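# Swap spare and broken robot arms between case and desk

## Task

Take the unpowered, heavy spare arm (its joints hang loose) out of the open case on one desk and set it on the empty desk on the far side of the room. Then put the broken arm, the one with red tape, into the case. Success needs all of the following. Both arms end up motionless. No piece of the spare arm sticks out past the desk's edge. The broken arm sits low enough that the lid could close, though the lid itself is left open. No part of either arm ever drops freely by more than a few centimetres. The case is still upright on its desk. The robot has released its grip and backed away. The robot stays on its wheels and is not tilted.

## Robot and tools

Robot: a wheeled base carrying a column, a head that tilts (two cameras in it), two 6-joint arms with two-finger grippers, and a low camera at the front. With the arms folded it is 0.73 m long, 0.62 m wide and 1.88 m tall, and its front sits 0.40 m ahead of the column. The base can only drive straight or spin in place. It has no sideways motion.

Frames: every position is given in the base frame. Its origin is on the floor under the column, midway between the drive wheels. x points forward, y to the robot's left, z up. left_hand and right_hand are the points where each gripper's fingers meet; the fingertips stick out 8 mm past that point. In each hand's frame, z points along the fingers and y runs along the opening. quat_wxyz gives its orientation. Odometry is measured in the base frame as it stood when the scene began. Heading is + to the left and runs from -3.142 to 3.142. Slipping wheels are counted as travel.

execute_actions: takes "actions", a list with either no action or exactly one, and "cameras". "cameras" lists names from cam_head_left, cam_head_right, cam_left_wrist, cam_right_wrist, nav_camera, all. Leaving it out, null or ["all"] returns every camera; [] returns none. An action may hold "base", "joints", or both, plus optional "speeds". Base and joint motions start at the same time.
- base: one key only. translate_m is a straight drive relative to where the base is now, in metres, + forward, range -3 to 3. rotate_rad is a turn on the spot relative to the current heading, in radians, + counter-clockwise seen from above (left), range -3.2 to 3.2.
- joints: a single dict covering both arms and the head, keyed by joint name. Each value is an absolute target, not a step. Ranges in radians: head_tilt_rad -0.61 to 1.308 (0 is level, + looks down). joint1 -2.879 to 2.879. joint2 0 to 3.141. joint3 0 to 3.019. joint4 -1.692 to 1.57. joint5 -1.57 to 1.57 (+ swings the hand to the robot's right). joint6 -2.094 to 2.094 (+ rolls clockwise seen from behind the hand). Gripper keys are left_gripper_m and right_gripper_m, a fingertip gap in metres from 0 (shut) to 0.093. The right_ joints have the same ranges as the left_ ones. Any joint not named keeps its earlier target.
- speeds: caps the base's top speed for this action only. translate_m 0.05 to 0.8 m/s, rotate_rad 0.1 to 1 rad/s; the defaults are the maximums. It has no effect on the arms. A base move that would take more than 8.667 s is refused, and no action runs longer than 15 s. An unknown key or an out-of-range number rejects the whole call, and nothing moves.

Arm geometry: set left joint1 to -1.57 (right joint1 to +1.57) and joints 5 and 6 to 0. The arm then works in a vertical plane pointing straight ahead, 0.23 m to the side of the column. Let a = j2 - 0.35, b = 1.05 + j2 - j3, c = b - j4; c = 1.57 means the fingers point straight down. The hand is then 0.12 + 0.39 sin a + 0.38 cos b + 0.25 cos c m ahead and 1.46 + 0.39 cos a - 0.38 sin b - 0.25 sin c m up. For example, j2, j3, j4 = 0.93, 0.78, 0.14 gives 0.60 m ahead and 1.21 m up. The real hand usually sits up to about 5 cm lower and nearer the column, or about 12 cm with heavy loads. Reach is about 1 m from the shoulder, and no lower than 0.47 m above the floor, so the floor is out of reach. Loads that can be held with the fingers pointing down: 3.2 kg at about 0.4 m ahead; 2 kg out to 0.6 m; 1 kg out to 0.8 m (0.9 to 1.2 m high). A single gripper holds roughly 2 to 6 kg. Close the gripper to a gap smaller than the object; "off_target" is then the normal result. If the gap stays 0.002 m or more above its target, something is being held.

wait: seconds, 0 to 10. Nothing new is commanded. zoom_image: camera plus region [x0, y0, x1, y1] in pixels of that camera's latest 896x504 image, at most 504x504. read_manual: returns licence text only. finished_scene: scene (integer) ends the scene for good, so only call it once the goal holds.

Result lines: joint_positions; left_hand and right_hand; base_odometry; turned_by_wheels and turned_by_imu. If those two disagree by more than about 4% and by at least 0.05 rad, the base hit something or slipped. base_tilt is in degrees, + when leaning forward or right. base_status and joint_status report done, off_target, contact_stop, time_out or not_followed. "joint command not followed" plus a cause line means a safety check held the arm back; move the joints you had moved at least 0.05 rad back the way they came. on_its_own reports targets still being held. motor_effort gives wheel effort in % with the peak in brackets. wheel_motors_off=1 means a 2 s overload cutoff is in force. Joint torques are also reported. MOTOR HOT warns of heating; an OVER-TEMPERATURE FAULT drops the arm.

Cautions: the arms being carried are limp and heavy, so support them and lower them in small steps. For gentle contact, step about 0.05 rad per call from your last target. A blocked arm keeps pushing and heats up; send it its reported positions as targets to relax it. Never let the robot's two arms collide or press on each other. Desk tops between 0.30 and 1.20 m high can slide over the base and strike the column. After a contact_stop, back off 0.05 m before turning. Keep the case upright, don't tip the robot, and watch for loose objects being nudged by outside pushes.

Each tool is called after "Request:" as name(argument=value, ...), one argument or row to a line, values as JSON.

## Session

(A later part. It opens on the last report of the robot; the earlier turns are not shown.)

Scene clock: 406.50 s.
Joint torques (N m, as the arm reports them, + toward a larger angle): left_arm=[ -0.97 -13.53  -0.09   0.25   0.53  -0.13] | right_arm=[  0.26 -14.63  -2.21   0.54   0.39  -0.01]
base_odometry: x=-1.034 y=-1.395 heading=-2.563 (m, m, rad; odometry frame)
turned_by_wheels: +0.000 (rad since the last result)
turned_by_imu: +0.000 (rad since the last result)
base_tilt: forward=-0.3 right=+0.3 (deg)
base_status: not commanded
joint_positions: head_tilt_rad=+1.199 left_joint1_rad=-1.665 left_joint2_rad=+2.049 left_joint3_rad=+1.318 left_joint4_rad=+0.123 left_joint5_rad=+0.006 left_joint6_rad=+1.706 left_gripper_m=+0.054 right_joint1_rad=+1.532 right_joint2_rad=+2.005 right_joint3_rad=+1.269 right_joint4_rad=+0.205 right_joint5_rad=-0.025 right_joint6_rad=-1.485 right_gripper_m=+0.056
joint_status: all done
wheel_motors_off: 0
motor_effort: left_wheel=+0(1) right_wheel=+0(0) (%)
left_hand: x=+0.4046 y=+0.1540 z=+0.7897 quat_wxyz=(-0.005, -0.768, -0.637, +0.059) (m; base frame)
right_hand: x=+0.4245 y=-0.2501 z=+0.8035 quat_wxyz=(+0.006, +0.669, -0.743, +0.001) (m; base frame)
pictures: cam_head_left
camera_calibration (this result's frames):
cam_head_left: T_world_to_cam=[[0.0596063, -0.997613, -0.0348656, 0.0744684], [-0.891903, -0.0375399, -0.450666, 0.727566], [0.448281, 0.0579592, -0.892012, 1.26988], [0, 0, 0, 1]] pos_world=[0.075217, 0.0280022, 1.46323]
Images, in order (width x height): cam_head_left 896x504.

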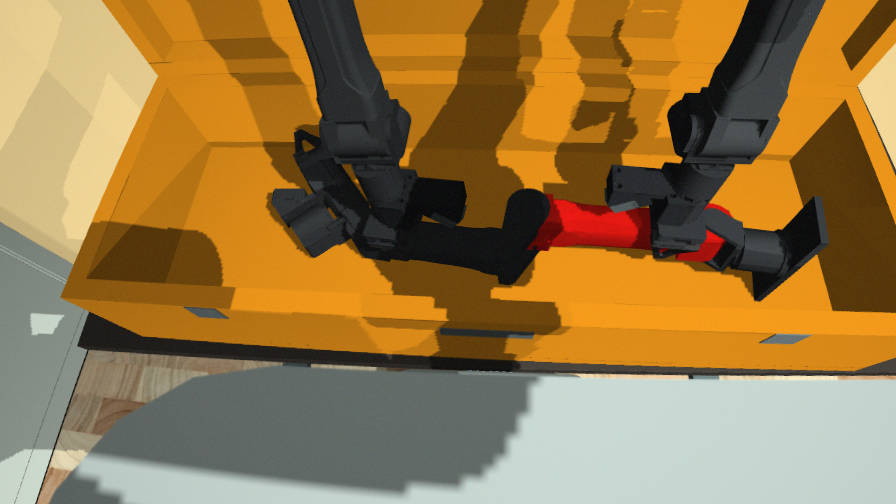

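Request:
execute_actions(
  actions=[
    {"joints":{"left_gripper_m":0.093,"right_gripper_m":0.093}},
  ],
  cameras=[],
)

Request:
execute_actions(
  actions=[
    {"joints":{"left_joint2_rad":1.96,"left_joint3_rad":1.23,"right_joint2_rad":1.91,"right_joint3_rad":1.18}},
  ],
  cameras=[],
)

Request:
execute_actions(
  actions=[
    {"joints":{"left_joint2_rad":1.83,"left_joint3_rad":1.11,"right_joint2_rad":1.78,"right_joint3_rad":1.06}},
  ],
  cameras=[],
)

Request:
execute_actions(
  actions=[
    {"joints":{"left_joint2_rad":1.2,"left_joint3_rad":0.7,"left_joint4_rad":0,"right_joint2_rad":1.2,"right_joint3_rad":0.7,"right_joint4_rad":0}},
  ],
  cameras=["cam_head_left"],
)

Request:
execute_actions(
  actions=[
    {"base":{"translate_m":-0.6},"joints":{"head_tilt_rad":0.6}},
  ],
  cameras=["cam_head_left"],
)

Request:
finished_scene(
  scene=1,
)

Scene clock: 419.83 s.
Joint torques (N m, as the arm reports them, + toward a larger angle): left_arm=[ -0.99 -13.58  -1.51   0.2    0.38  -0.15] | right_arm=[  0.1  -13.87  -2.24   0.72   0.14   0.03]
base_odometry: x=-1.034 y=-1.395 heading=-2.563 (m, m, rad; odometry frame)
turned_by_wheels: +0.000 (rad since the last result)
turned_by_imu: -0.002 (rad since the last result)
base_tilt: forward=-0.3 right=+0.3 (deg)
base_status: not commanded
joint_positions: head_tilt_rad=+1.199 left_joint1_rad=-1.665 left_joint2_rad=+2.049 left_joint3_rad=+1.337 left_joint4_rad=+0.123 left_joint5_rad=+0.009 left_joint6_rad=+1.707 left_gripper_m=+0.093 right_joint1_rad=+1.532 right_joint2_rad=+2.005 right_joint3_rad=+1.269 right_joint4_rad=+0.205 right_joint5_rad=-0.020 right_joint6_rad=-1.485 right_gripper_m=+0.093
joint_status: all done
wheel_motors_off: 0
motor_effort: left_wheel=+0(0) right_wheel=+0(0) (%)
left_hand: x=+0.4163 y=+0.1525 z=+0.7880 quat_wxyz=(-0.012, -0.768, -0.638, +0.054) (m; base frame)
right_hand: x=+0.4247 y=-0.2503 z=+0.8035 quat_wxyz=(+0.007, +0.669, -0.743, +0.002) (m; base frame)
pictures: none
No camera images: the call's "cameras" was empty. Leave "cameras" out to get every camera's image.

Scene clock: 420.60 s.
Joint torques (N m, as the arm reports them, + toward a larger angle): left_arm=[ -0.28 -15.42  -1.96   0.19   0.37  -0.12] | right_arm=[ -0.3  -14.11  -2.69   0.74   0.16   0.01]
base_odometry: x=-1.034 y=-1.395 heading=-2.563 (m, m, rad; odometry frame)
turned_by_wheels: +0.000 (rad since the last result)
turned_by_imu: +0.000 (rad since the last result)
base_tilt: forward=-0.3 right=+0.3 (deg)
base_status: not commanded
joint_positions: head_tilt_rad=+1.199 left_joint1_rad=-1.665 left_joint2_rad=+1.971 left_joint3_rad=+1.230 left_joint4_rad=+0.123 left_joint5_rad=+0.009 left_joint6_rad=+1.707 left_gripper_m=+0.093 right_joint1_rad=+1.532 right_joint2_rad=+1.924 right_joint3_rad=+1.181 right_joint4_rad=+0.205 right_joint5_rad=-0.020 right_joint6_rad=-1.486 right_gripper_m=+0.093
joint_status: all done
wheel_motors_off: 0
motor_effort: left_wheel=+1(0) right_wheel=+0(1) (%)
left_hand: x=+0.4007 y=+0.1559 z=+0.8206 quat_wxyz=(-0.002, -0.768, -0.637, +0.065) (m; base frame)
right_hand: x=+0.4217 y=-0.2493 z=+0.8353 quat_wxyz=(+0.010, +0.669, -0.743, +0.000) (m; base frame)
pictures: none
No camera images: the call's "cameras" was empty. Leave "cameras" out to get every camera's image.

Scene clock: 421.60 s.
Joint torques (N m, as the arm reports them, + toward a larger angle): left_arm=[ -0.55 -15.05  -1.86   0.23   0.37  -0.13] | right_arm=[ -0.21 -13.77  -2.39   0.61   0.14  -0.01]
base_odometry: x=-1.034 y=-1.395 heading=-2.563 (m, m, rad; odometry frame)
turned_by_wheels: +0.000 (rad since the last result)
turned_by_imu: +0.000 (rad since the last result)
base_tilt: forward=-0.2 right=+0.4 (deg)
base_status: not commanded
joint_positions: head_tilt_rad=+1.199 left_joint1_rad=-1.665 left_joint2_rad=+1.829 left_joint3_rad=+1.112 left_joint4_rad=+0.123 left_joint5_rad=+0.009 left_joint6_rad=+1.707 left_gripper_m=+0.093 right_joint1_rad=+1.532 right_joint2_rad=+1.786 right_joint3_rad=+1.064 right_joint4_rad=+0.205 right_joint5_rad=-0.020 right_joint6_rad=-1.486 right_gripper_m=+0.093
joint_status: all done
wheel_motors_off: 0
motor_effort: left_wheel=-1(2) right_wheel=-1(2) (%)
left_hand: x=+0.4150 y=+0.1595 z=+0.8726 quat_wxyz=(-0.010, -0.768, -0.638, +0.056) (m; base frame)
right_hand: x=+0.4314 y=-0.2478 z=+0.8866 quat_wxyz=(+0.002, +0.669, -0.743, +0.007) (m; base frame)
pictures: none
No camera images: the call's "cameras" was empty. Leave "cameras" out to get every camera's image.

Scene clock: 422.87 s.
Joint torques (N m, as the arm reports them, + toward a larger angle): left_arm=[  0.58 -11.64   0.24   0.42   0.38  -0.13] | right_arm=[ -0.24 -12.    -0.22   0.32   0.19  -0.01]
base_odometry: x=-1.034 y=-1.395 heading=-2.563 (m, m, rad; odometry frame)
turned_by_wheels: +0.000 (rad since the last result)
turned_by_imu: -0.001 (rad since the last result)
base_tilt: forward=-0.2 right=+0.3 (deg)
base_status: not commanded
joint_positions: head_tilt_rad=+1.199 left_joint1_rad=-1.665 left_joint2_rad=+1.192 left_joint3_rad=+0.705 left_joint4_rad=+0.001 left_joint5_rad=+0.009 left_joint6_rad=+1.707 left_gripper_m=+0.093 right_joint1_rad=+1.532 right_joint2_rad=+1.194 right_joint3_rad=+0.703 right_joint4_rad=+0.006 right_joint5_rad=-0.020 right_joint6_rad=-1.487 right_gripper_m=+0.093
joint_status: all done
wheel_motors_off: 0
motor_effort: left_wheel=+0(0) right_wheel=-1(2) (%)
left_hand: x=+0.4335 y=+0.1760 z=+1.0859 quat_wxyz=(-0.046, -0.767, -0.639, +0.016) (m; base frame)
right_hand: x=+0.4345 y=-0.2413 z=+1.0836 quat_wxyz=(-0.010, +0.670, -0.742, +0.018) (m; base frame)
pictures: cam_head_left
camera_calibration (this result's frames):
cam_head_left: T_world_to_cam=[[0.0596063, -0.997613, -0.0348656, 0.0744684], [-0.891903, -0.0375399, -0.450666, 0.727566], [0.448281, 0.0579592, -0.892012, 1.26988], [0, 0, 0, 1]] pos_world=[0.075217, 0.0280022, 1.46323]
Images, in order (width x height): cam_head_left 896x504.

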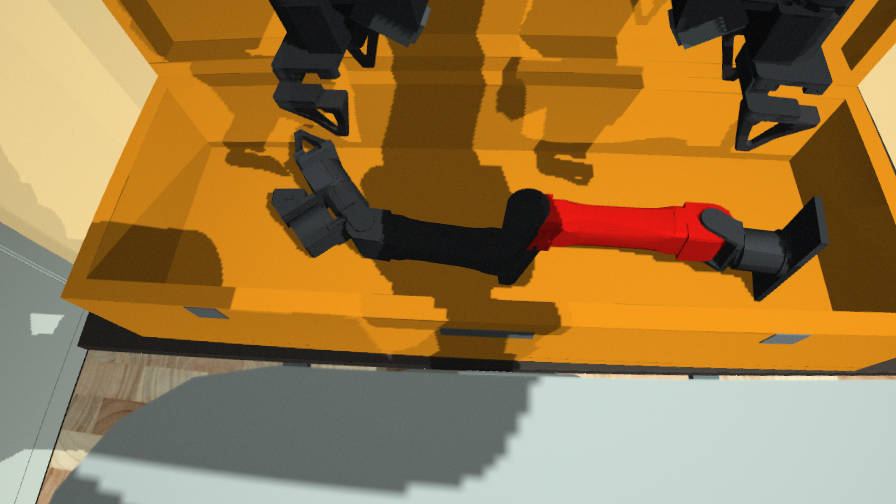

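Scene clock: 425.63 s.
Joint torques (N m, as the arm reports them, + toward a larger angle): left_arm=[  0.37 -12.37   0.69   0.44   0.37  -0.14] | right_arm=[  0.32 -11.98   0.42   0.35   0.17   0.04]
base_odometry: x=-0.532 y=-1.067 heading=-2.561 (m, m, rad; odometry frame)
turned_by_wheels: +0.001 (rad since the last result)
turned_by_imu: +0.002 (rad since the last result)
base_tilt: forward=-0.3 right=+0.3 (deg)
base_status: done
joint_positions: head_tilt_rad=+0.617 left_joint1_rad=-1.665 left_joint2_rad=+1.193 left_joint3_rad=+0.698 left_joint4_rad=+0.001 left_joint5_rad=+0.009 left_joint6_rad=+1.707 left_gripper_m=+0.093 right_joint1_rad=+1.534 right_joint2_rad=+1.194 right_joint3_rad=+0.697 right_joint4_rad=+0.006 right_joint5_rad=-0.019 right_joint6_rad=-1.487 right_gripper_m=+0.093
joint_status: all done
wheel_motors_off: 0
motor_effort: left_wheel=+1(54) right_wheel=-2(63) (%)
left_hand: x=+0.4289 y=+0.1762 z=+1.0855 quat_wxyz=(-0.044, -0.767, -0.639, +0.019) (m; base frame)
right_hand: x=+0.4303 y=-0.2407 z=+1.0833 quat_wxyz=(-0.007, +0.670, -0.742, +0.016) (m; base frame)
pictures: cam_head_left
camera_calibration (this result's frames):
cam_head_left: T_world_to_cam=[[0.0689585, -0.997613, 0.00363806, 0.0147052], [-0.497358, -0.0375399, -0.866733, 1.34858], [0.8648, 0.0579592, -0.498759, 0.643443], [0, 0, 0, 1]] pos_world=[0.113264, 0.0280022, 1.48973]
Images, in order (width x height): cam_head_left 896x504.

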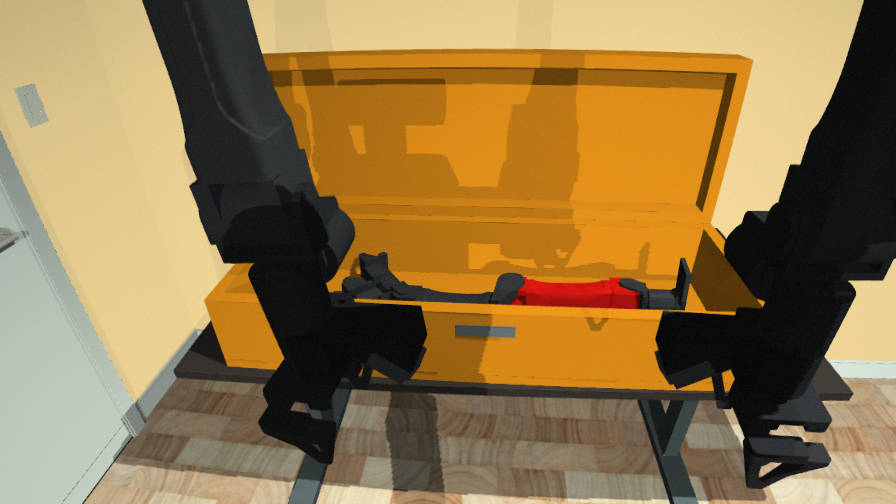

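The scene is finished: the task was done.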